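## Task

Remove the yellow sponge from the cupboard, set it on the desk, and close both cupboard doors completely. A cupboard door banged open or shut means failure, as does the robot toppling or finishing tilted. Anything that stays put only because the robot is holding it does not count. At the end, release everything and back away.

## Robot and tools

ROBOT: TidyBot++ is a wheeled base 0.54 m long, 0.50 m wide and 0.38 m tall, on four driven casters. It carries a single seven-joint arm with a two-finger gripper. The shoulder sits 0.12 m ahead of the base centre and 0.68 m above the floor. The arm begins folded with the hand facing down. In that pose the wrist reaches up to 0.08 m past the base front, and the elbow can be as high as 1.15 m. There are two cameras: base_camera, and wrist_camera, which looks wherever the hand points. Loose objects may occasionally get a brief push from outside.

FRAMES: The base frame has its origin on the floor beneath the base centre, with x forward, y to the left and z up. hand_pose is reported in this frame. It is the point between the finger pads; its z axis runs along the fingers and its y axis is the closing direction. The odometry frame is wherever the base frame was when the scene began. base_odometry comes from wheel rotation only, so slipping shows up as travel, and it drifts a few cm and degrees over many moves. Heading grows to the left and runs from -3.142 to 3.142. base_tilt is in degrees, positive when leaning forward or right, with a fixed bias of about 1 degree.

execute_actions: "actions" is a list holding one action, or none (an empty list just returns the state and images). An action may contain "base", "joints", or both, plus optional "speeds". Its motions start together and can finish at different times. "base" holds exactly one relative move, measured from the base position in the last reported state: translate_m (metres, forward positive, -2 to 2), strafe_m (metres, left positive, -2 to 2), or rotate_rad (radians, counter-clockwise from above positive, -6.3 to 6.3). "joints" gives absolute targets by name:
- joint_1_rad: any angle. Swings the whole arm about vertical; positive is clockwise from above, the opposite of rotate_rad.
- joint_2_rad: shoulder, -2.249 to 2.249.
- joint_3_rad: any angle. Rolls the upper arm; going up from 3.14 moves a forward-bent forearm to the right.
- joint_4_rad: elbow, -2.579 to 2.579.
- joint_5_rad: any angle. Rolls the forearm; positive moves a forward-bent hand to the right.
- joint_6_rad: wrist, -2.099 to 2.099.
- joint_7_rad: any angle. Rolls the hand; with the hand down, positive is counter-clockwise from above, and at 1.57 the fingers open toward left and right.
- gripper_pos: 0 (open) to 1 (closed). The pad gap is roughly 85*(1-gripper_pos) mm.
The completion tolerance is ±0.039 for joints 1–4, ±0.056 for joints 5–7 and ±0.03 for the gripper. Joints marked any angle rotate the short way, so turn them in steps under half a revolution. "speeds" lowers the top speed for that action only: translate_m and strafe_m 0.05–0.5 m/s, rotate_rad 0.1–1.57 rad/s. The defaults are the maxima. A base move needing over 8.667 s, or any action over 15 s, is refused. "cameras" is a list drawn from base_camera, wrist_camera and all. Leaving it out, null or ["all"] returns every camera, and [] returns none. An unknown key, name or out-of-range number rejects the entire call, and nothing moves. Anything you omit may keep pushing toward its previous target.

OTHER TOOLS: wait {seconds: 0–10} commands nothing and returns the state. zoom_image {camera, region [x0,y0,x1,y1]} gives a closer look at the latest image from that camera. Regions are in pixels from the top-left corner and can be at most 504x504. finished_scene {scene: number} ends the current scene for good and reports success. The goal must still hold when it is called. If a result reports a stop, the rest of the calls in that reply are skipped. While you compose a reply, the robot keeps holding your last command.

ARM GEOMETRY: The upper arm is 0.42 m, the forearm 0.31 m, and the hand 0.31 m from wrist to hand point. Set joint_1=0, joint_3=3.14 and joint_5=0 to keep the arm in the base's x-z plane. Angles measured from vertical, positive leaning forward, are: upper = j2, forearm = j2-j4, hand = j2-j4-j6. Forward reach from the shoulder is the sum of length*sin(angle), and height is the sum of length*cos(angle). A downward-pointing hand tops out at about 0.94 m above the floor, and only near the base. Joints move at up to 1.39 rad/s (1.22 for joints 5–7). Closed fingertips reach about 20 mm past the hand point.

RESULTS: base_status and joint_status describe how each motion ended. "done" for the base only means the wheels turned the full amount; a blocked base can report done while falling well short. "off_target" means the motion stopped away from its target and may still be pushing. For the gripper at 1, "off_target" means something is held, and "done" means it is empty. After contact_stop or time_out, the motion holds where it stopped. "joint command not followed" with a "cause:" line means the arm targets were withheld, usually to avoid self-collision. Those joints show not_followed and may be retried on every later call. on_its_own lists motion you did not command. motor_effort gives each motor's percentage of maximum, with the peak in brackets; it is noisy and has offsets. Motor temperatures are listed per joint. "ARM HIT" means a hard strike on the base or the arm itself.

ACCURACY: Friction and load leave joints slightly short of target, and the hand can be 1–2 cm off. When carrying something, the arm sags. To correct, send each joint its last command plus (desired - read). Never command a held load to its current reading, or the arm sinks further. Use camera images to confirm where things really are.

HAZARDS: Keep door motions slow, with no slamming. Do not drive the base while the arm is caught on anything above about 0.8 m, because the robot can tip. Sideways force on a raised hand can lift wheels; retract the arm or back away to recover. If a joint torque sensor hits its limit (104.5 N m for joints 1–4, 51.3 for joints 5–7), the arm and gripper freeze for 10 s, though the base keeps moving. Holding a load heats the motors. At 60 °C you get MOTOR HOT, and at 75 °C an OVER-TEMPERATURE FAULT makes the arm sink, with keys showing limit_stop_at_motor_heat; resend those targets. Avoid drops, slips and hard impacts. Finish with the gripper open and the robot clear of everything.

Each tool is called as name(argument=value, ...), one argument or row to a line, values as JSON.

## Session

execute_actions(
  actions=[],
)

Scene clock: 0.00 s.
Motor temperatures (°C, as the motors report them): [28 25 26 26 34 39 40]
base_odometry: x=+0.000 y=+0.000 heading=+0.000 (m, m, rad; odometry frame)
base_tilt: forward=-0.5 right=+0.2 (deg)
base_status: not commanded
joint_positions: joint_1_rad=-0.003 joint_2_rad=-0.328 joint_3_rad=+3.162 joint_4_rad=-2.536 joint_5_rad=+0.022 joint_6_rad=-0.879 joint_7_rad=+1.596 gripper_pos=+0.000
joint_status: not commanded
motor_effort: joint_1_rad=+0 joint_2_rad=-2 joint_3_rad=+0 joint_4_rad=+17 joint_5_rad=-1 joint_6_rad=+1 joint_7_rad=-1 (%)
hand_pose: x=+0.2532 y=-0.0055 z=+0.5823 quat_wxyz=(+0.006, +1.000, +0.012, +0.027) (m; base frame)
pictures: base_camera, wrist_camera
Images, in order (width x height): base_camera 644x364, wrist_camera 644x476.

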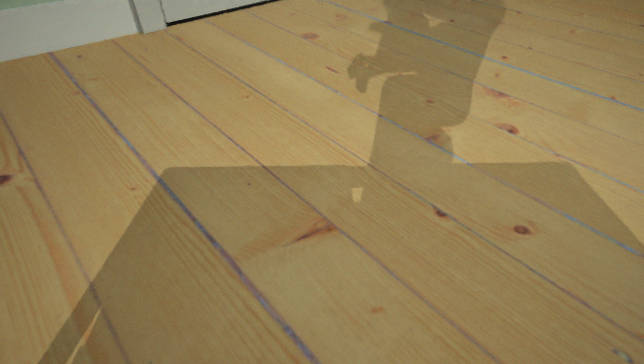

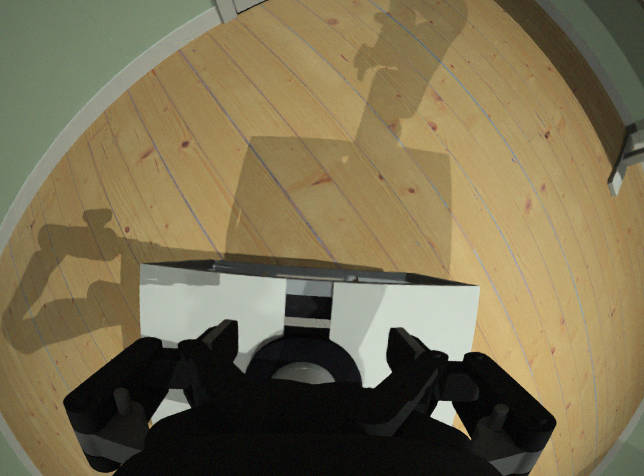

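execute_actions(
  actions=[
    {"joints":{"joint_6_rad":0.5}},
  ],
)

execute_actions(
  actions=[
    {"base":{"rotate_rad":-1.57}},
  ],
)

execute_actions(
  actions=[
    {"base":{"rotate_rad":-1.57}},
  ],
)

execute_actions(
  actions=[
    {"base":{"rotate_rad":-1.57}},
  ],
)

Scene clock: 6.03 s.
Motor temperatures (°C, as the motors report them): [28 25 26 26 34 39 40]
base_odometry: x=+0.000 y=+0.000 heading=+0.000 (m, m, rad; odometry frame)
base_tilt: forward=-0.4 right=+0.1 (deg)
base_status: not commanded
joint_positions: joint_1_rad=-0.003 joint_2_rad=-0.328 joint_3_rad=+3.162 joint_4_rad=-2.535 joint_5_rad=+0.022 joint_6_rad=+0.487 joint_7_rad=+1.596 gripper_pos=+0.000
joint_status: all done
motor_effort: joint_1_rad=+0(0) joint_2_rad=-7(7) joint_3_rad=+0(0) joint_4_rad=+21(21) joint_5_rad=-2(1) joint_6_rad=+9(8) joint_7_rad=-2(1) (%)
hand_pose: x=+0.5443 y=-0.0032 z=+0.8472 quat_wxyz=(+0.013, +0.758, +0.012, +0.652) (m; base frame)
pictures: base_camera, wrist_camera
Images, in order (width x height): base_camera 644x364, wrist_camera 644x476.

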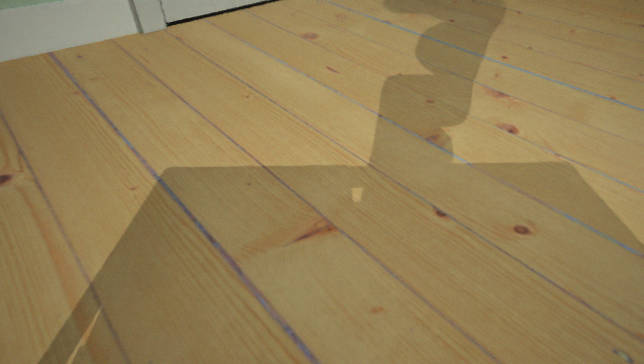

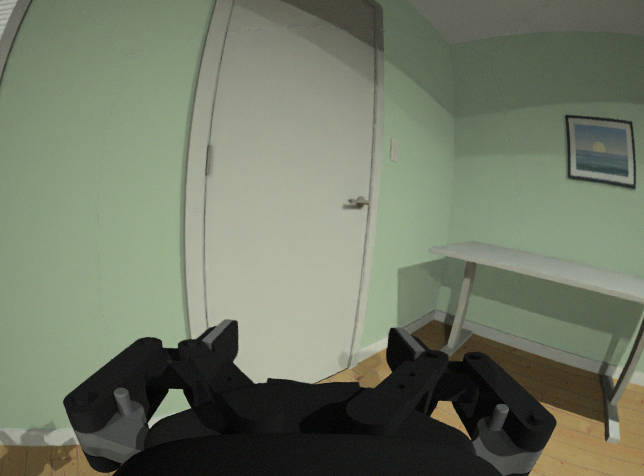

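Scene clock: 8.37 s.
Motor temperatures (°C, as the motors report them): [28 25 26 26 34 39 40]
base_odometry: x=+0.000 y=+0.000 heading=-1.570 (m, m, rad; odometry frame)
base_tilt: forward=-0.4 right=+0.1 (deg)
base_status: done
joint_positions: joint_1_rad=-0.003 joint_2_rad=-0.328 joint_3_rad=+3.162 joint_4_rad=-2.535 joint_5_rad=+0.022 joint_6_rad=+0.487 joint_7_rad=+1.596 gripper_pos=+0.000
joint_status: not commanded
motor_effort: joint_1_rad=+0(1) joint_2_rad=-7(8) joint_3_rad=+0(1) joint_4_rad=+21(21) joint_5_rad=-1(1) joint_6_rad=+9(9) joint_7_rad=-1(1) (%)
hand_pose: x=+0.5443 y=-0.0032 z=+0.8472 quat_wxyz=(+0.013, +0.758, +0.012, +0.652) (m; base frame)
pictures: base_camera, wrist_camera
Images, in order (width x height): base_camera 644x364, wrist_camera 644x476.

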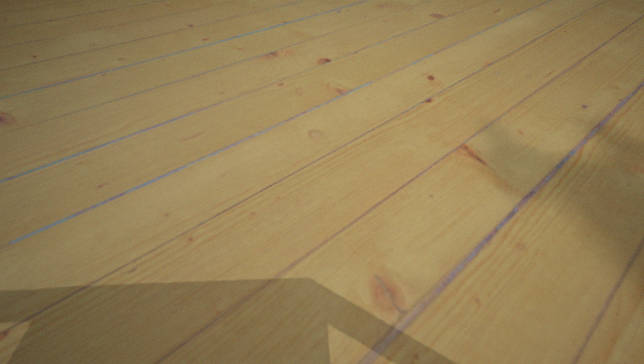

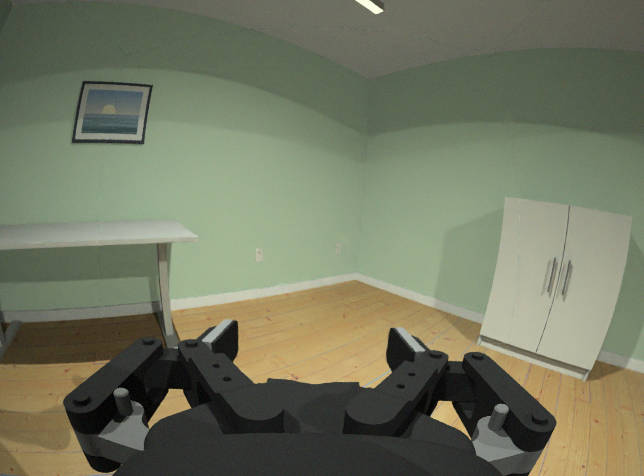

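Scene clock: 10.70 s.
Motor temperatures (°C, as the motors report them): [28 25 26 26 34 39 40]
base_odometry: x=+0.000 y=+0.000 heading=-3.140 (m, m, rad; odometry frame)
base_tilt: forward=-0.4 right=+0.1 (deg)
base_status: done
joint_positions: joint_1_rad=-0.003 joint_2_rad=-0.328 joint_3_rad=+3.162 joint_4_rad=-2.535 joint_5_rad=+0.022 joint_6_rad=+0.487 joint_7_rad=+1.596 gripper_pos=+0.000
joint_status: not commanded
motor_effort: joint_1_rad=+0(1) joint_2_rad=-7(8) joint_3_rad=+0(2) joint_4_rad=+21(21) joint_5_rad=-1(2) joint_6_rad=+8(8) joint_7_rad=-1(1) (%)
hand_pose: x=+0.5443 y=-0.0032 z=+0.8472 quat_wxyz=(+0.013, +0.758, +0.012, +0.652) (m; base frame)
pictures: base_camera, wrist_camera
Images, in order (width x height): base_camera 644x364, wrist_camera 644x476.

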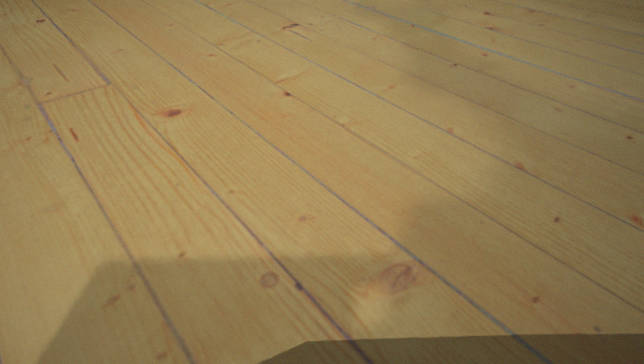

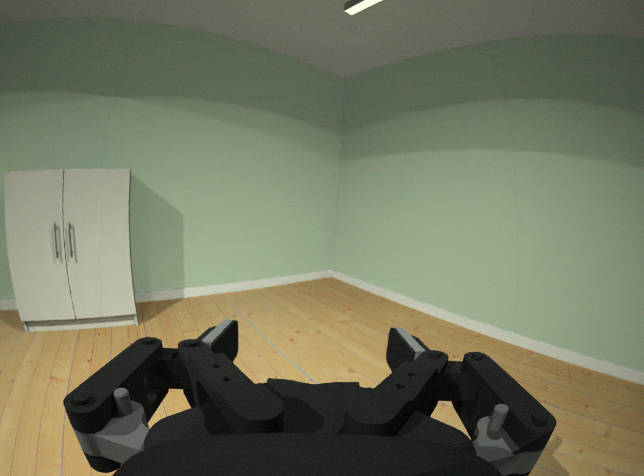

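Scene clock: 13.03 s.
Motor temperatures (°C, as the motors report them): [28 25 26 26 34 39 40]
base_odometry: x=+0.000 y=+0.000 heading=+1.573 (m, m, rad; odometry frame)
base_tilt: forward=-0.4 right=+0.2 (deg)
base_status: done
joint_positions: joint_1_rad=-0.003 joint_2_rad=-0.328 joint_3_rad=+3.162 joint_4_rad=-2.535 joint_5_rad=+0.022 joint_6_rad=+0.487 joint_7_rad=+1.596 gripper_pos=+0.000
joint_status: not commanded
motor_effort: joint_1_rad=+0(1) joint_2_rad=-7(7) joint_3_rad=+0(2) joint_4_rad=+21(22) joint_5_rad=-1(1) joint_6_rad=+9(8) joint_7_rad=-1(2) (%)
hand_pose: x=+0.5443 y=-0.0032 z=+0.8472 quat_wxyz=(+0.013, +0.758, +0.012, +0.652) (m; base frame)
pictures: base_camera, wrist_camera
Images, in order (width x height): base_camera 644x364, wrist_camera 644x476.

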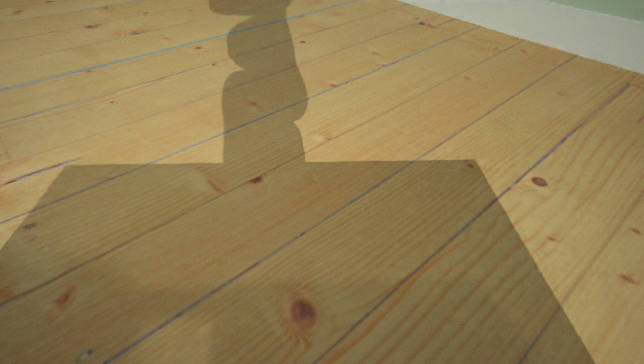

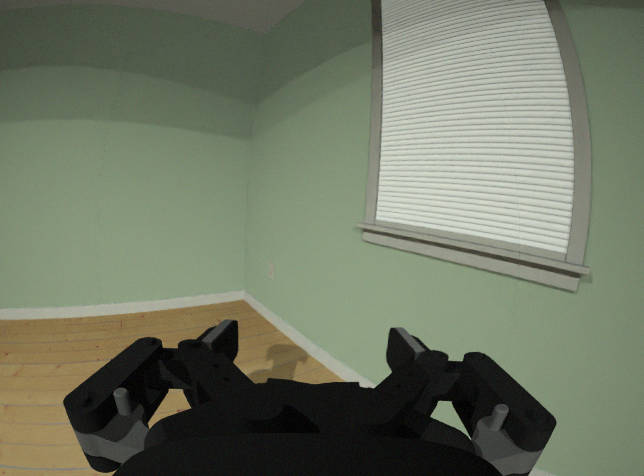

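execute_actions(
  actions=[
    {"base":{"rotate_rad":2.39}},
  ],
)

execute_actions(
  actions=[
    {"base":{"translate_m":0.8}},
  ],
)

Scene clock: 19.30 s.
Motor temperatures (°C, as the motors report them): [28 25 26 26 34 39 40]
base_odometry: x=+0.000 y=+0.000 heading=-2.320 (m, m, rad; odometry frame)
base_tilt: forward=-0.4 right=+0.2 (deg)
base_status: done
joint_positions: joint_1_rad=-0.003 joint_2_rad=-0.328 joint_3_rad=+3.162 joint_4_rad=-2.535 joint_5_rad=+0.022 joint_6_rad=+0.487 joint_7_rad=+1.596 gripper_pos=+0.000
joint_status: not commanded
motor_effort: joint_1_rad=+0(1) joint_2_rad=-7(8) joint_3_rad=+0(2) joint_4_rad=+21(22) joint_5_rad=-1(2) joint_6_rad=+9(9) joint_7_rad=-1(1) (%)
hand_pose: x=+0.5443 y=-0.0032 z=+0.8472 quat_wxyz=(+0.013, +0.758, +0.012, +0.652) (m; base frame)
pictures: base_camera, wrist_camera
Images, in order (width x height): base_camera 644x364, wrist_camera 644x476.

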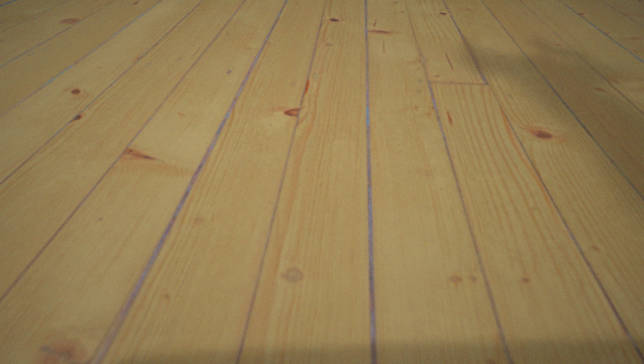

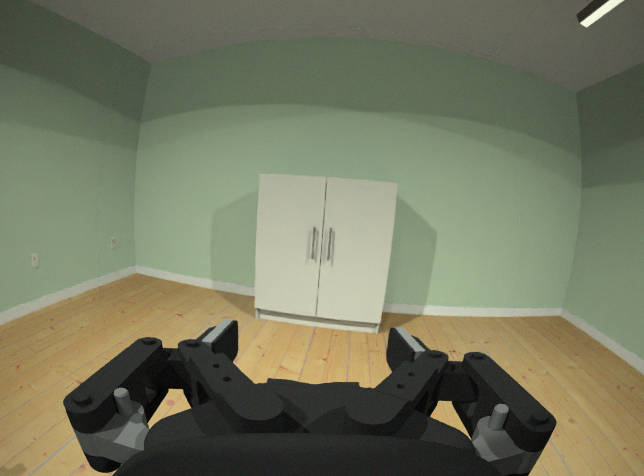

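Scene clock: 22.27 s.
Motor temperatures (°C, as the motors report them): [28 25 26 26 34 39 40]
base_odometry: x=-0.545 y=-0.586 heading=-2.320 (m, m, rad; odometry frame)
base_tilt: forward=-0.4 right=+0.1 (deg)
base_status: done
joint_positions: joint_1_rad=-0.003 joint_2_rad=-0.328 joint_3_rad=+3.162 joint_4_rad=-2.535 joint_5_rad=+0.022 joint_6_rad=+0.487 joint_7_rad=+1.596 gripper_pos=+0.000
joint_status: not commanded
motor_effort: joint_1_rad=+1(0) joint_2_rad=-7(9) joint_3_rad=+0(1) joint_4_rad=+21(22) joint_5_rad=-1(2) joint_6_rad=+9(9) joint_7_rad=-1(1) (%)
hand_pose: x=+0.5443 y=-0.0032 z=+0.8472 quat_wxyz=(+0.013, +0.758, +0.012, +0.652) (m; base frame)
pictures: base_camera, wrist_camera
Images, in order (width x height): base_camera 644x364, wrist_camera 644x476.

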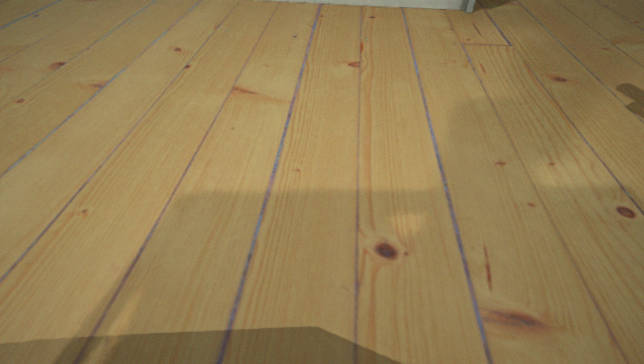

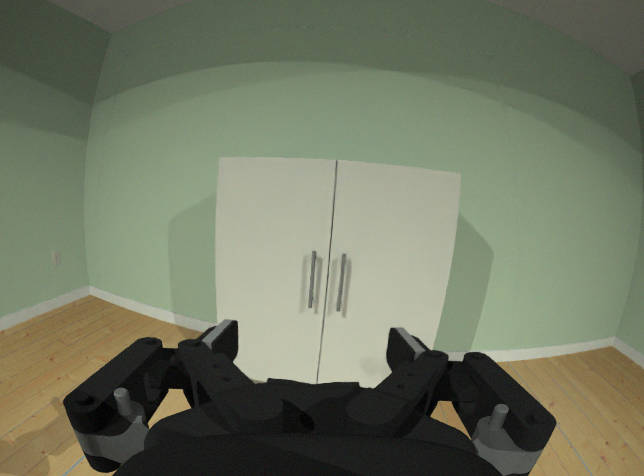

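execute_actions(
  actions=[
    {"base":{"rotate_rad":-0.1},"joints":{"joint_6_rad":0.64,"joint_7_rad":1.55}},
  ],
)

execute_actions(
  actions=[
    {"base":{"translate_m":0.4}},
  ],
)

Scene clock: 33.43 s.
Motor temperatures (°C, as the motors report them): [28 26 26 26 34 39 40]
base_odometry: x=-0.545 y=-0.586 heading=-2.420 (m, m, rad; odometry frame)
base_tilt: forward=-0.4 right=+0.2 (deg)
base_status: done
joint_positions: joint_1_rad=-0.003 joint_2_rad=-0.328 joint_3_rad=+3.162 joint_4_rad=-2.533 joint_5_rad=+0.022 joint_6_rad=+0.620 joint_7_rad=+1.582 gripper_pos=+0.000
joint_status: all done
motor_effort: joint_1_rad=+1(1) joint_2_rad=-7(8) joint_3_rad=+0(1) joint_4_rad=+21(23) joint_5_rad=-1(1) joint_6_rad=+9(9) joint_7_rad=-1(1) (%)
hand_pose: x=+0.5481 y=-0.0028 z=+0.8895 quat_wxyz=(+0.009, +0.712, +0.007, +0.702) (m; base frame)
pictures: base_camera, wrist_camera
Images, in order (width x height): base_camera 644x364, wrist_camera 644x476.

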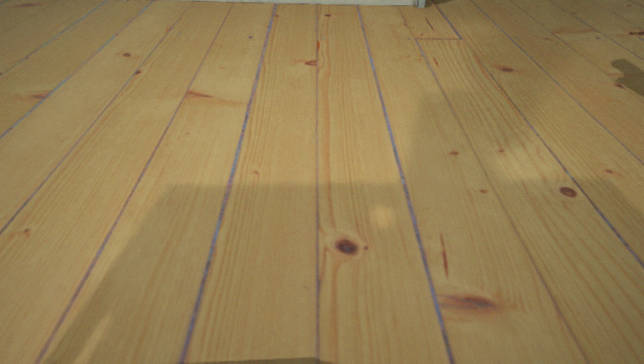

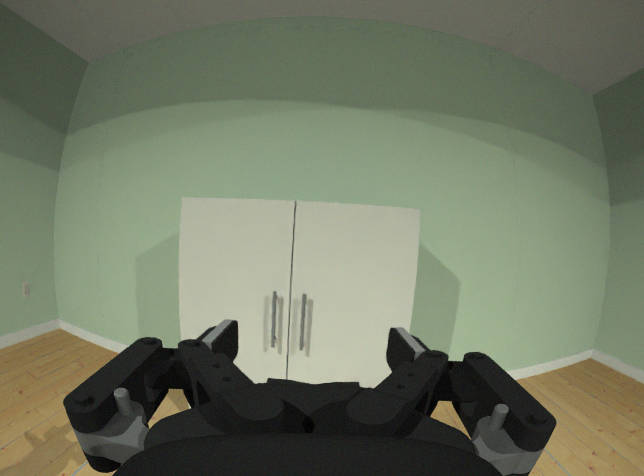

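Scene clock: 35.60 s.
Motor temperatures (°C, as the motors report them): [28 26 26 26 34 39 40]
base_odometry: x=-0.845 y=-0.850 heading=-2.421 (m, m, rad; odometry frame)
base_tilt: forward=-0.4 right=+0.2 (deg)
base_status: done
joint_positions: joint_1_rad=-0.003 joint_2_rad=-0.327 joint_3_rad=+3.162 joint_4_rad=-2.533 joint_5_rad=+0.022 joint_6_rad=+0.620 joint_7_rad=+1.582 gripper_pos=+0.000
joint_status: not commanded
motor_effort: joint_1_rad=-1(0) joint_2_rad=-7(10) joint_3_rad=+0(0) joint_4_rad=+22(22) joint_5_rad=-1(1) joint_6_rad=+9(9) joint_7_rad=-1(1) (%)
hand_pose: x=+0.5483 y=-0.0028 z=+0.8890 quat_wxyz=(+0.009, +0.712, +0.007, +0.702) (m; base frame)
pictures: base_camera, wrist_camera
Images, in order (width x height): base_camera 644x364, wrist_camera 644x476.

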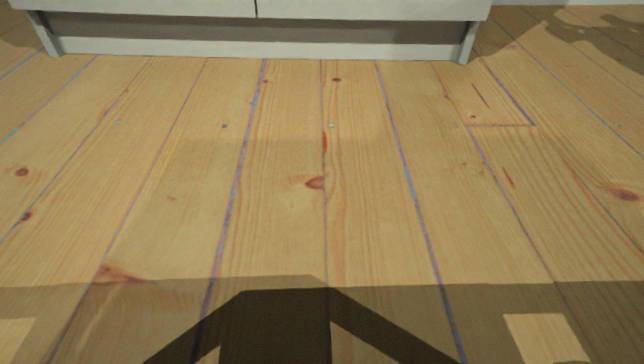

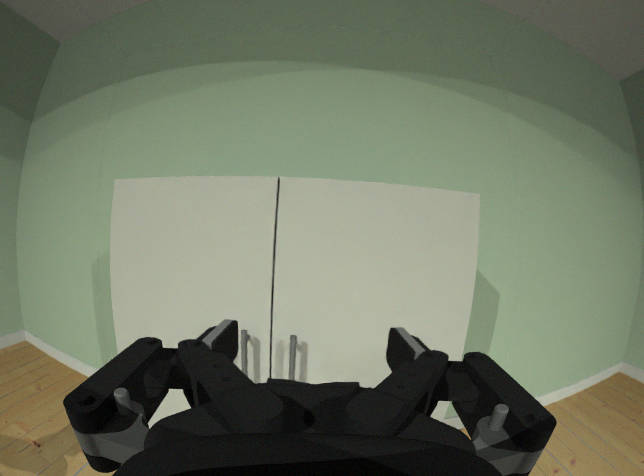

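execute_actions(
  actions=[
    {"base":{"translate_m":-0.2},"joints":{"joint_2_rad":0.7,"joint_3_rad":3.14,"joint_4_rad":-2.0,"joint_5_rad":0,"joint_6_rad":1.13,"joint_7_rad":1.55}},
  ],
)

execute_actions(
  actions=[
    {"base":{"rotate_rad":-0.04}},
  ],
)

execute_actions(
  actions=[
    {"base":{"strafe_m":0.1}},
  ],
)

Scene clock: 52.13 s.
Motor temperatures (°C, as the motors report them): [28 26 26 26 34 39 40]
base_odometry: x=-0.695 y=-0.718 heading=-2.421 (m, m, rad; odometry frame)
base_tilt: forward=-0.4 right=+0.2 (deg)
base_status: done
joint_positions: joint_1_rad=-0.003 joint_2_rad=+0.687 joint_3_rad=+3.161 joint_4_rad=-2.014 joint_5_rad=+0.022 joint_6_rad=+1.097 joint_7_rad=+1.582 gripper_pos=+0.000
joint_status: all done
motor_effort: joint_1_rad=+0(0) joint_2_rad=-36(38) joint_3_rad=-1(1) joint_4_rad=+14(22) joint_5_rad=-1(1) joint_6_rad=+9(9) joint_7_rad=-1(2) (%)
hand_pose: x=+0.8312 y=-0.0006 z=+0.7121 quat_wxyz=(+0.009, +0.719, +0.015, +0.695) (m; base frame)
pictures: base_camera, wrist_camera
Images, in order (width x height): base_camera 644x364, wrist_camera 644x476.

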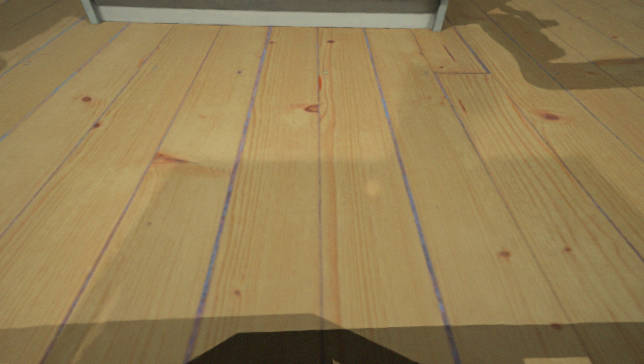

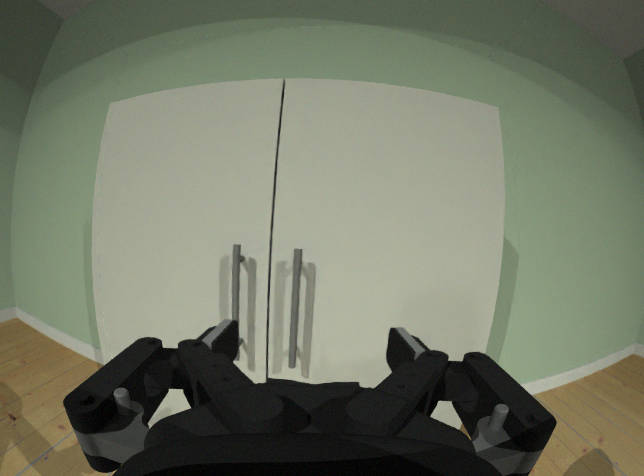

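Scene clock: 53.00 s.
Motor temperatures (°C, as the motors report them): [28 26 26 26 34 39 40]
base_odometry: x=-0.695 y=-0.718 heading=-2.461 (m, m, rad; odometry frame)
base_tilt: forward=-0.4 right=+0.1 (deg)
base_status: done
joint_positions: joint_1_rad=+0.002 joint_2_rad=+0.687 joint_3_rad=+3.153 joint_4_rad=-2.014 joint_5_rad=+0.022 joint_6_rad=+1.097 joint_7_rad=+1.582 gripper_pos=+0.000
joint_status: not commanded
motor_effort: joint_1_rad=+0(3) joint_2_rad=-37(37) joint_3_rad=-1(3) joint_4_rad=+15(15) joint_5_rad=-1(0) joint_6_rad=+9(8) joint_7_rad=-1(1) (%)
hand_pose: x=+0.8311 y=+0.0000 z=+0.7123 quat_wxyz=(+0.007, +0.719, +0.013, +0.695) (m; base frame)
pictures: base_camera, wrist_camera
Images, in order (width x height): base_camera 644x364, wrist_camera 644x476.

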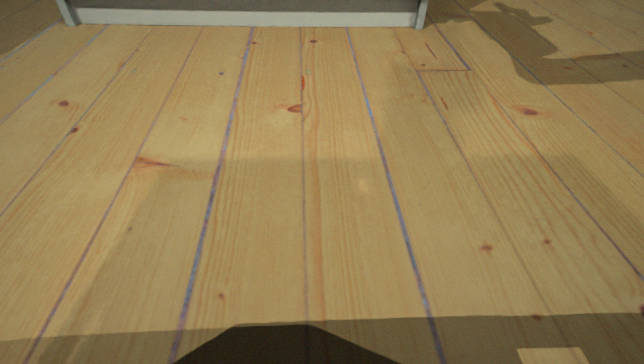

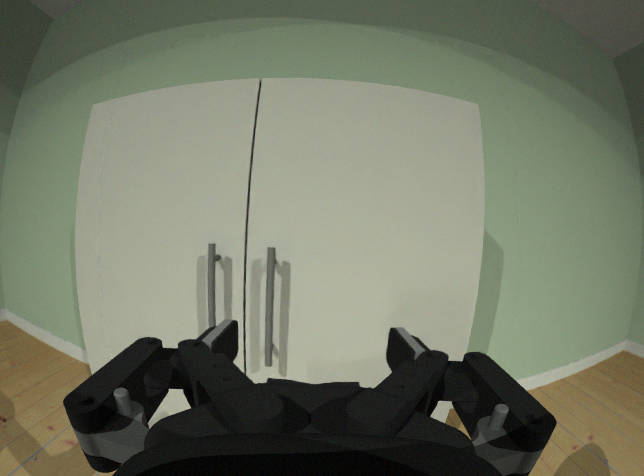

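Scene clock: 54.27 s.
Motor temperatures (°C, as the motors report them): [28 26 26 26 34 39 40]
base_odometry: x=-0.632 y=-0.796 heading=-2.461 (m, m, rad; odometry frame)
base_tilt: forward=-0.4 right=+0.2 (deg)
base_status: done
joint_positions: joint_1_rad=-0.008 joint_2_rad=+0.687 joint_3_rad=+3.148 joint_4_rad=-2.014 joint_5_rad=+0.022 joint_6_rad=+1.097 joint_7_rad=+1.582 gripper_pos=+0.000
joint_status: not commanded
motor_effort: joint_1_rad=+0(4) joint_2_rad=-37(37) joint_3_rad=-1(3) joint_4_rad=+14(15) joint_5_rad=-2(2) joint_6_rad=+9(9) joint_7_rad=-1(1) (%)
hand_pose: x=+0.8311 y=+0.0100 z=+0.7127 quat_wxyz=(+0.001, +0.718, +0.017, +0.696) (m; base frame)
pictures: base_camera, wrist_camera
Images, in order (width x height): base_camera 644x364, wrist_camera 644x476.

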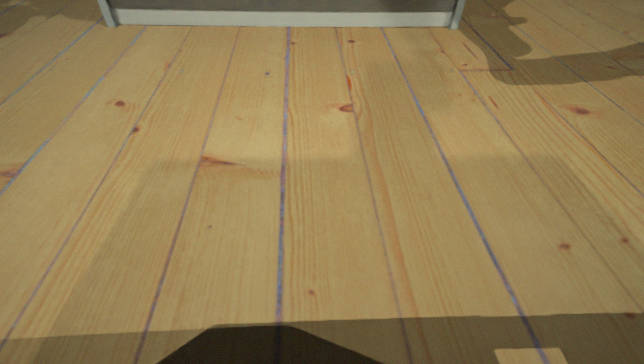

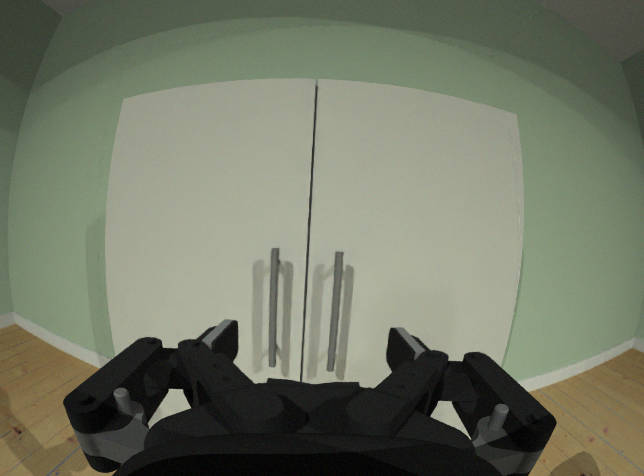

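execute_actions(
  actions=[
    {"base":{"strafe_m":-0.035}},
  ],
  cameras=[],
)

execute_actions(
  actions=[
    {"base":{"translate_m":0.2},"speeds":{"translate_m":0.2}},
  ],
)

Scene clock: 60.77 s.
Motor temperatures (°C, as the motors report them): [28 26 26 26 34 39 40]
base_odometry: x=-0.654 y=-0.769 heading=-2.461 (m, m, rad; odometry frame)
base_tilt: forward=-0.4 right=+0.1 (deg)
base_status: done
joint_positions: joint_1_rad=+0.001 joint_2_rad=+0.687 joint_3_rad=+3.147 joint_4_rad=-2.014 joint_5_rad=+0.022 joint_6_rad=+1.097 joint_7_rad=+1.582 gripper_pos=+0.000
joint_status: not commanded
motor_effort: joint_1_rad=+0(3) joint_2_rad=-37(37) joint_3_rad=-1(3) joint_4_rad=+15(15) joint_5_rad=-2(2) joint_6_rad=+9(9) joint_7_rad=-1(1) (%)
hand_pose: x=+0.8312 y=+0.0036 z=+0.7127 quat_wxyz=(+0.004, +0.718, +0.014, +0.696) (m; base frame)
pictures: none
No camera images: the call's "cameras" was empty. Leave "cameras" out to get every camera's image.

Scene clock: 62.53 s.
Motor temperatures (°C, as the motors report them): [28 26 26 26 34 39 40]
base_odometry: x=-0.810 y=-0.894 heading=-2.461 (m, m, rad; odometry frame)
base_tilt: forward=-0.4 right=+0.1 (deg)
base_status: done
joint_positions: joint_1_rad=+0.001 joint_2_rad=+0.687 joint_3_rad=+3.147 joint_4_rad=-2.008 joint_5_rad=+0.022 joint_6_rad=+1.099 joint_7_rad=+1.582 gripper_pos=+0.000
joint_status: not commanded
motor_effort: joint_1_rad=-1(0) joint_2_rad=-37(39) joint_3_rad=-1(1) joint_4_rad=+14(16) joint_5_rad=-1(1) joint_6_rad=+9(10) joint_7_rad=-1(2) (%)
hand_pose: x=+0.8328 y=+0.0037 z=+0.7154 quat_wxyz=(+0.004, +0.716, +0.014, +0.698) (m; base frame)
pictures: base_camera, wrist_camera
Images, in order (width x height): base_camera 644x364, wrist_camera 644x476.

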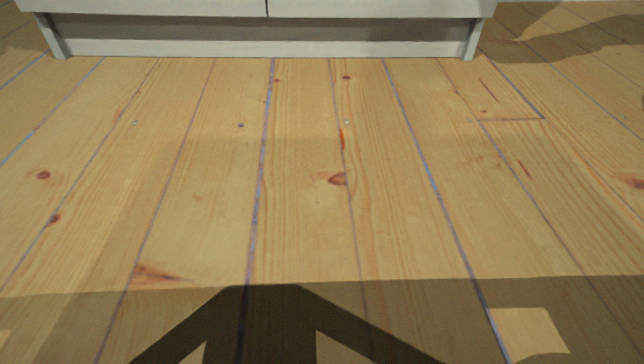

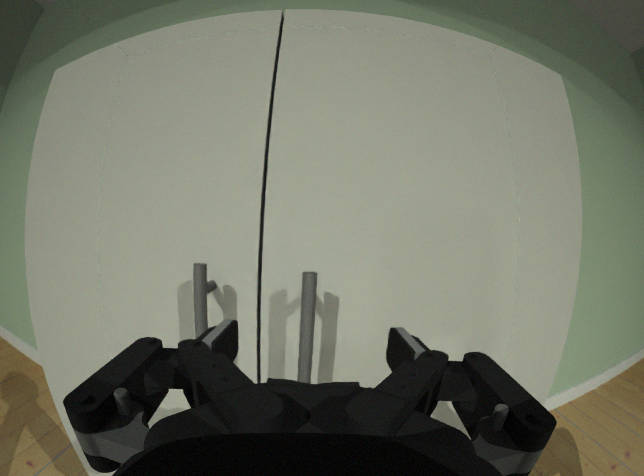

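execute_actions(
  actions=[
    {"base":{"translate_m":0.11},"speeds":{"translate_m":0.1}},
  ],
)

Scene clock: 69.10 s.
Motor temperatures (°C, as the motors report them): [28 26 26 26 34 39 40]
base_odometry: x=-0.895 y=-0.964 heading=-2.461 (m, m, rad; odometry frame)
base_tilt: forward=-0.4 right=+0.1 (deg)
base_status: done
joint_positions: joint_1_rad=+0.001 joint_2_rad=+0.687 joint_3_rad=+3.147 joint_4_rad=-2.007 joint_5_rad=+0.022 joint_6_rad=+1.099 joint_7_rad=+1.582 gripper_pos=+0.000
joint_status: not commanded
motor_effort: joint_1_rad=+0(0) joint_2_rad=-37(39) joint_3_rad=-1(1) joint_4_rad=+15(16) joint_5_rad=-1(1) joint_6_rad=+9(9) joint_7_rad=-1(1) (%)
hand_pose: x=+0.8332 y=+0.0037 z=+0.7159 quat_wxyz=(+0.004, +0.716, +0.014, +0.698) (m; base frame)
pictures: base_camera, wrist_camera
Images, in order (width x height): base_camera 644x364, wrist_camera 644x476.

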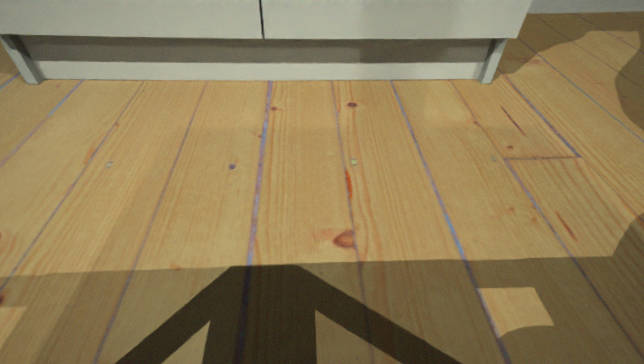

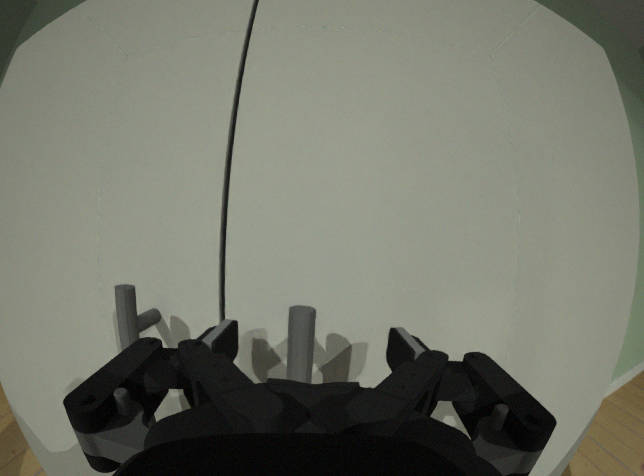

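execute_actions(
  actions=[
    {"joints":{"gripper_pos":1}},
  ],
)

execute_actions(
  actions=[
    {"base":{"translate_m":-0.1},"speeds":{"translate_m":0.05}},
  ],
)

Scene clock: 72.20 s.
Motor temperatures (°C, as the motors report them): [28 26 26 26 34 39 40]
base_odometry: x=-0.895 y=-0.964 heading=-2.461 (m, m, rad; odometry frame)
base_tilt: forward=-0.4 right=+0.2 (deg)
base_status: not commanded
joint_positions: joint_1_rad=-0.006 joint_2_rad=+0.687 joint_3_rad=+3.143 joint_4_rad=-2.007 joint_5_rad=+0.021 joint_6_rad=+1.100 joint_7_rad=+1.582 gripper_pos=+0.884
joint_status: gripper_pos off_target (ended at +0.884, target +1.000)
motor_effort: joint_1_rad=-3(9) joint_2_rad=-36(38) joint_3_rad=-3(7) joint_4_rad=+17(18) joint_5_rad=+0(7) joint_6_rad=+9(9) joint_7_rad=-2(1) (%)
hand_pose: x=+0.8330 y=+0.0104 z=+0.7159 quat_wxyz=(-0.001, +0.716, +0.016, +0.698) (m; base frame)
pictures: base_camera, wrist_camera
Images, in order (width x height): base_camera 644x364, wrist_camera 644x476.

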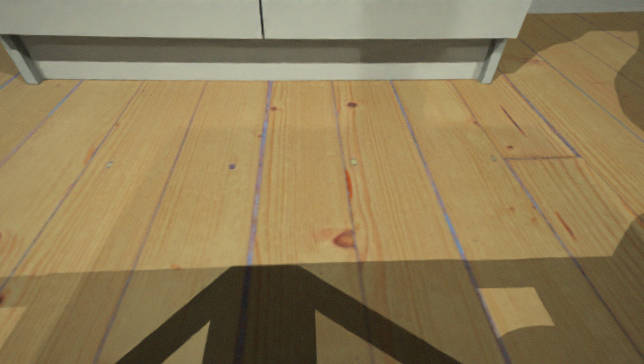

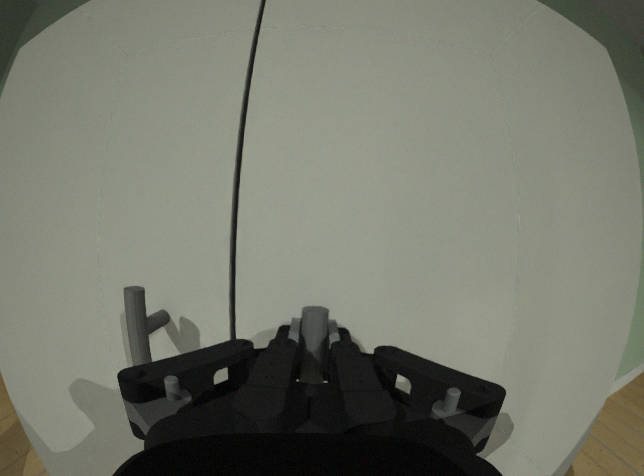

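Scene clock: 74.67 s.
Motor temperatures (°C, as the motors report them): [28 26 26 26 34 39 40]
base_odometry: x=-0.818 y=-0.901 heading=-2.462 (m, m, rad; odometry frame)
base_tilt: forward=-0.4 right=+0.2 (deg)
base_status: done
joint_positions: joint_1_rad=+0.017 joint_2_rad=+0.707 joint_3_rad=+3.145 joint_4_rad=-1.976 joint_5_rad=+0.021 joint_6_rad=+1.100 joint_7_rad=+1.577 gripper_pos=+0.884
joint_status: not commanded
motor_effort: joint_1_rad=-3(6) joint_2_rad=-44(44) joint_3_rad=-3(6) joint_4_rad=+8(16) joint_5_rad=-7(7) joint_6_rad=+12(12) joint_7_rad=+0(0) (%)
hand_pose: x=+0.8429 y=-0.0066 z=+0.7164 quat_wxyz=(+0.006, +0.711, +0.006, +0.703) (m; base frame)
pictures: base_camera, wrist_camera
Images, in order (width x height): base_camera 644x364, wrist_camera 644x476.

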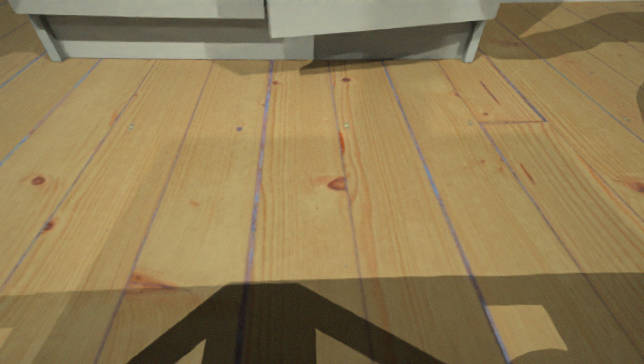

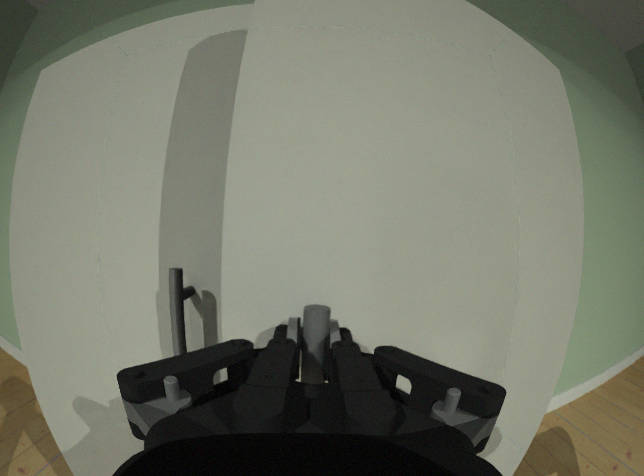

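execute_actions(
  actions=[
    {"base":{"strafe_m":-0.04},"speeds":{"strafe_m":0.05}},
  ],
  cameras=[],
)

execute_actions(
  actions=[
    {"base":{"translate_m":-0.11},"speeds":{"translate_m":0.05}},
  ],
  cameras=[],
)

execute_actions(
  actions=[
    {"base":{"strafe_m":-0.06},"speeds":{"strafe_m":0.05}},
  ],
  cameras=[],
)

execute_actions(
  actions=[
    {"base":{"translate_m":-0.06},"speeds":{"translate_m":0.05}},
  ],
)

Scene clock: 82.30 s.
Motor temperatures (°C, as the motors report them): [28 26 26 26 34 39 40]
base_odometry: x=-0.843 y=-0.870 heading=-2.461 (m, m, rad; odometry frame)
base_tilt: forward=-0.4 right=+0.1 (deg)
base_status: done
joint_positions: joint_1_rad=-0.022 joint_2_rad=+0.707 joint_3_rad=+3.131 joint_4_rad=-1.976 joint_5_rad=+0.021 joint_6_rad=+1.100 joint_7_rad=+1.577 gripper_pos=+0.884
joint_status: not commanded
motor_effort: joint_1_rad=+5(7) joint_2_rad=-41(44) joint_3_rad=+4(5) joint_4_rad=+13(14) joint_5_rad=-9(10) joint_6_rad=+12(13) joint_7_rad=-1(0) (%)
hand_pose: x=+0.8420 y=+0.0288 z=+0.7161 quat_wxyz=(-0.014, +0.711, +0.021, +0.703) (m; base frame)
pictures: none
No camera images: the call's "cameras" was empty. Leave "cameras" out to get every camera's image.

Scene clock: 85.00 s.
Motor temperatures (°C, as the motors report them): [28 26 26 26 34 39 40]
base_odometry: x=-0.758 y=-0.801 heading=-2.462 (m, m, rad; odometry frame)
base_tilt: forward=-0.5 right=+0.2 (deg)
base_status: done
joint_positions: joint_1_rad=+0.019 joint_2_rad=+0.710 joint_3_rad=+3.148 joint_4_rad=-1.971 joint_5_rad=+0.018 joint_6_rad=+1.100 joint_7_rad=+1.573 gripper_pos=+0.884
joint_status: not commanded
motor_effort: joint_1_rad=-5(14) joint_2_rad=-40(48) joint_3_rad=-4(11) joint_4_rad=+10(12) joint_5_rad=-1(11) joint_6_rad=+10(14) joint_7_rad=+0(0) (%)
hand_pose: x=+0.8442 y=-0.0111 z=+0.7160 quat_wxyz=(+0.008, +0.711, +0.002, +0.703) (m; base frame)
pictures: none
No camera images: the call's "cameras" was empty. Leave "cameras" out to get every camera's image.

Scene clock: 86.70 s.
Motor temperatures (°C, as the motors report them): [28 26 26 26 34 39 40]
base_odometry: x=-0.795 y=-0.754 heading=-2.462 (m, m, rad; odometry frame)
base_tilt: forward=-0.4 right=+0.2 (deg)
base_status: done
joint_positions: joint_1_rad=-0.039 joint_2_rad=+0.710 joint_3_rad=+3.119 joint_4_rad=-1.975 joint_5_rad=+0.018 joint_6_rad=+1.104 joint_7_rad=+1.573 gripper_pos=+0.884
joint_status: not commanded
motor_effort: joint_1_rad=+8(10) joint_2_rad=-36(40) joint_3_rad=+5(7) joint_4_rad=+12(13) joint_5_rad=-8(10) joint_6_rad=+8(11) joint_7_rad=-2(0) (%)
hand_pose: x=+0.8415 y=+0.0459 z=+0.7158 quat_wxyz=(-0.027, +0.710, +0.024, +0.703) (m; base frame)
pictures: none
No camera images: the call's "cameras" was empty. Leave "cameras" out to get every camera's image.

Scene clock: 88.40 s.
Motor temperatures (°C, as the motors report them): [28 26 26 26 34 39 40]
base_odometry: x=-0.749 y=-0.716 heading=-2.462 (m, m, rad; odometry frame)
base_tilt: forward=-0.4 right=+0.2 (deg)
base_status: done
joint_positions: joint_1_rad=+0.004 joint_2_rad=+0.710 joint_3_rad=+3.137 joint_4_rad=-1.977 joint_5_rad=+0.018 joint_6_rad=+1.107 joint_7_rad=+1.573 gripper_pos=+0.906
joint_status: not commanded
motor_effort: joint_1_rad=-3(7) joint_2_rad=-36(40) joint_3_rad=-3(7) joint_4_rad=+10(14) joint_5_rad=+0(9) joint_6_rad=+7(11) joint_7_rad=-1(1) (%)
hand_pose: x=+0.8424 y=+0.0058 z=+0.7157 quat_wxyz=(-0.003, +0.710, +0.008, +0.704) (m; base frame)
pictures: base_camera, wrist_camera
Images, in order (width x height): base_camera 644x364, wrist_camera 644x476.

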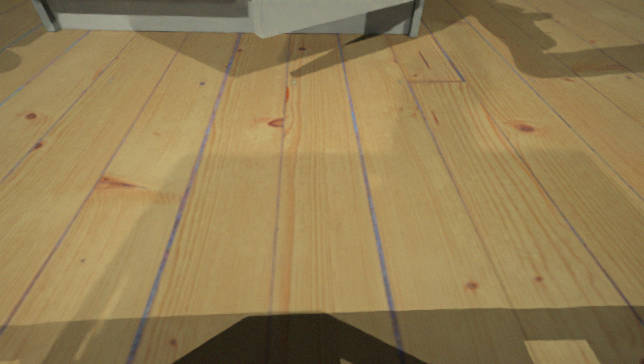

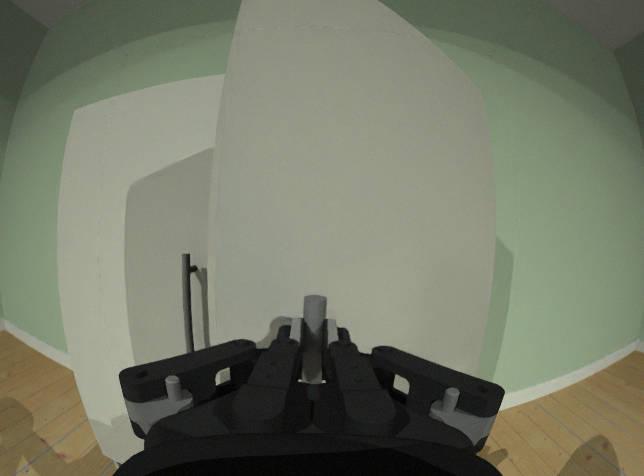

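execute_actions(
  actions=[
    {"joints":{"gripper_pos":0.5}},
  ],
  cameras=[],
)

execute_actions(
  actions=[
    {"base":{"translate_m":-0.12},"speeds":{"translate_m":0.15}},
  ],
  cameras=[],
)

execute_actions(
  actions=[
    {"base":{"strafe_m":0.2},"joints":{"gripper_pos":1}},
  ],
)

Scene clock: 94.00 s.
Motor temperatures (°C, as the motors report them): [28 26 26 26 34 39 40]
base_odometry: x=-0.749 y=-0.716 heading=-2.462 (m, m, rad; odometry frame)
base_tilt: forward=-0.4 right=+0.1 (deg)
base_status: not commanded
joint_positions: joint_1_rad=+0.002 joint_2_rad=+0.710 joint_3_rad=+3.137 joint_4_rad=-1.993 joint_5_rad=+0.018 joint_6_rad=+1.107 joint_7_rad=+1.573 gripper_pos=+0.500
joint_status: all done
motor_effort: joint_1_rad=+0(2) joint_2_rad=-37(38) joint_3_rad=-1(2) joint_4_rad=+15(16) joint_5_rad=-1(2) joint_6_rad=+8(9) joint_7_rad=-1(1) (%)
hand_pose: x=+0.8379 y=+0.0068 z=+0.7088 quat_wxyz=(-0.004, +0.716, +0.008, +0.698) (m; base frame)
pictures: none
No camera images: the call's "cameras" was empty. Leave "cameras" out to get every camera's image.

Scene clock: 95.47 s.
Motor temperatures (°C, as the motors report them): [28 26 26 26 34 39 40]
base_odometry: x=-0.655 y=-0.641 heading=-2.461 (m, m, rad; odometry frame)
base_tilt: forward=-0.4 right=+0.1 (deg)
base_status: done
joint_positions: joint_1_rad=+0.002 joint_2_rad=+0.710 joint_3_rad=+3.137 joint_4_rad=-1.994 joint_5_rad=+0.018 joint_6_rad=+1.107 joint_7_rad=+1.573 gripper_pos=+0.500
joint_status: not commanded
motor_effort: joint_1_rad=+0(0) joint_2_rad=-37(39) joint_3_rad=-1(1) joint_4_rad=+15(16) joint_5_rad=-1(1) joint_6_rad=+9(9) joint_7_rad=-1(1) (%)
hand_pose: x=+0.8376 y=+0.0068 z=+0.7084 quat_wxyz=(-0.004, +0.716, +0.008, +0.698) (m; base frame)
pictures: none
No camera images: the call's "cameras" was empty. Leave "cameras" out to get every camera's image.

Scene clock: 97.10 s.
Motor temperatures (°C, as the motors report them): [28 27 26 26 34 39 40]
base_odometry: x=-0.530 y=-0.796 heading=-2.461 (m, m, rad; odometry frame)
base_tilt: forward=-0.4 right=+0.2 (deg)
base_status: done
joint_positions: joint_1_rad=-0.009 joint_2_rad=+0.710 joint_3_rad=+3.137 joint_4_rad=-1.994 joint_5_rad=+0.018 joint_6_rad=+1.107 joint_7_rad=+1.573 gripper_pos=+0.999
joint_status: all done
motor_effort: joint_1_rad=-1(3) joint_2_rad=-37(38) joint_3_rad=-1(3) joint_4_rad=+15(15) joint_5_rad=-1(0) joint_6_rad=+9(9) joint_7_rad=-1(1) (%)
hand_pose: x=+0.8375 y=+0.0147 z=+0.7084 quat_wxyz=(-0.007, +0.716, +0.012, +0.698) (m; base frame)
pictures: base_camera, wrist_camera
Images, in order (width x height): base_camera 644x364, wrist_camera 644x476.

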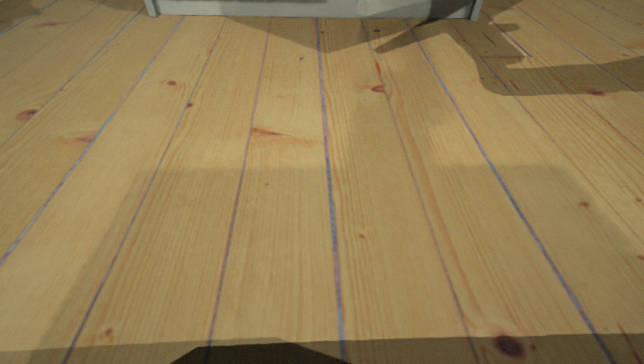

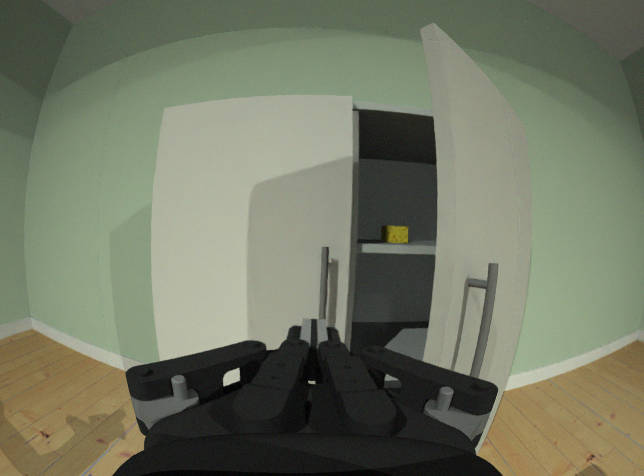

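execute_actions(
  actions=[
    {"base":{"strafe_m":-0.06}},
  ],
  cameras=[],
)

execute_actions(
  actions=[
    {"base":{"translate_m":0.28},"speeds":{"translate_m":0.15}},
  ],
)

Scene clock: 102.03 s.
Motor temperatures (°C, as the motors report them): [28 27 26 26 34 39 40]
base_odometry: x=-0.567 y=-0.749 heading=-2.462 (m, m, rad; odometry frame)
base_tilt: forward=-0.4 right=+0.2 (deg)
base_status: done
joint_positions: joint_1_rad=+0.000 joint_2_rad=+0.710 joint_3_rad=+3.137 joint_4_rad=-1.994 joint_5_rad=+0.018 joint_6_rad=+1.107 joint_7_rad=+1.573 gripper_pos=+0.999
joint_status: not commanded
motor_effort: joint_1_rad=+0(4) joint_2_rad=-37(38) joint_3_rad=-1(3) joint_4_rad=+15(14) joint_5_rad=-1(1) joint_6_rad=+9(10) joint_7_rad=-1(1) (%)
hand_pose: x=+0.8376 y=+0.0085 z=+0.7084 quat_wxyz=(-0.004, +0.716, +0.009, +0.698) (m; base frame)
pictures: none
No camera images: the call's "cameras" was empty. Leave "cameras" out to get every camera's image.

Scene clock: 104.57 s.
Motor temperatures (°C, as the motors report them): [28 27 26 26 34 39 40]
base_odometry: x=-0.785 y=-0.926 heading=-2.462 (m, m, rad; odometry frame)
base_tilt: forward=-0.4 right=+0.2 (deg)
base_status: done
joint_positions: joint_1_rad=+0.000 joint_2_rad=+0.710 joint_3_rad=+3.137 joint_4_rad=-1.994 joint_5_rad=+0.018 joint_6_rad=+1.107 joint_7_rad=+1.573 gripper_pos=+0.999
joint_status: not commanded
motor_effort: joint_1_rad=+1(1) joint_2_rad=-37(40) joint_3_rad=-1(1) joint_4_rad=+15(16) joint_5_rad=-1(1) joint_6_rad=+10(10) joint_7_rad=-1(2) (%)
hand_pose: x=+0.8375 y=+0.0085 z=+0.7083 quat_wxyz=(-0.004, +0.716, +0.009, +0.698) (m; base frame)
pictures: base_camera, wrist_camera
Images, in order (width x height): base_camera 644x364, wrist_camera 644x476.

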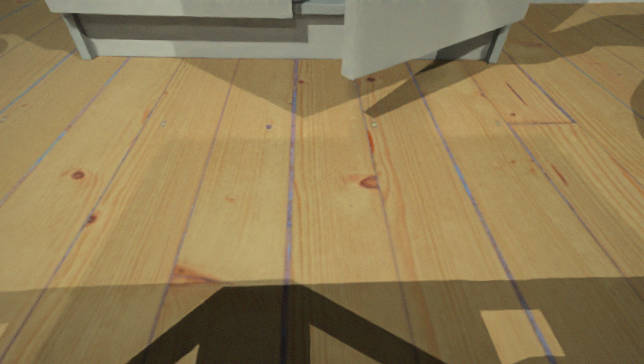

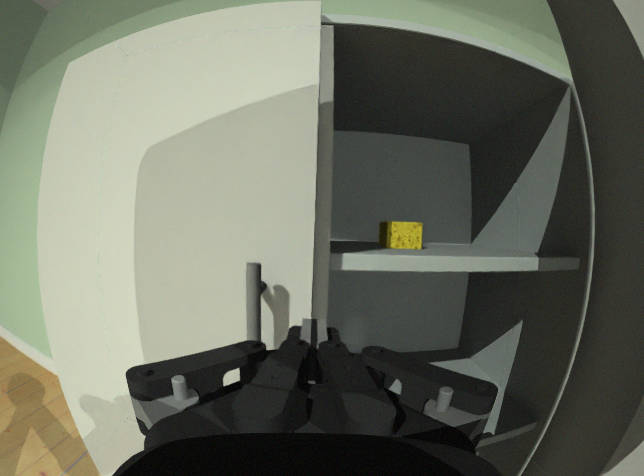

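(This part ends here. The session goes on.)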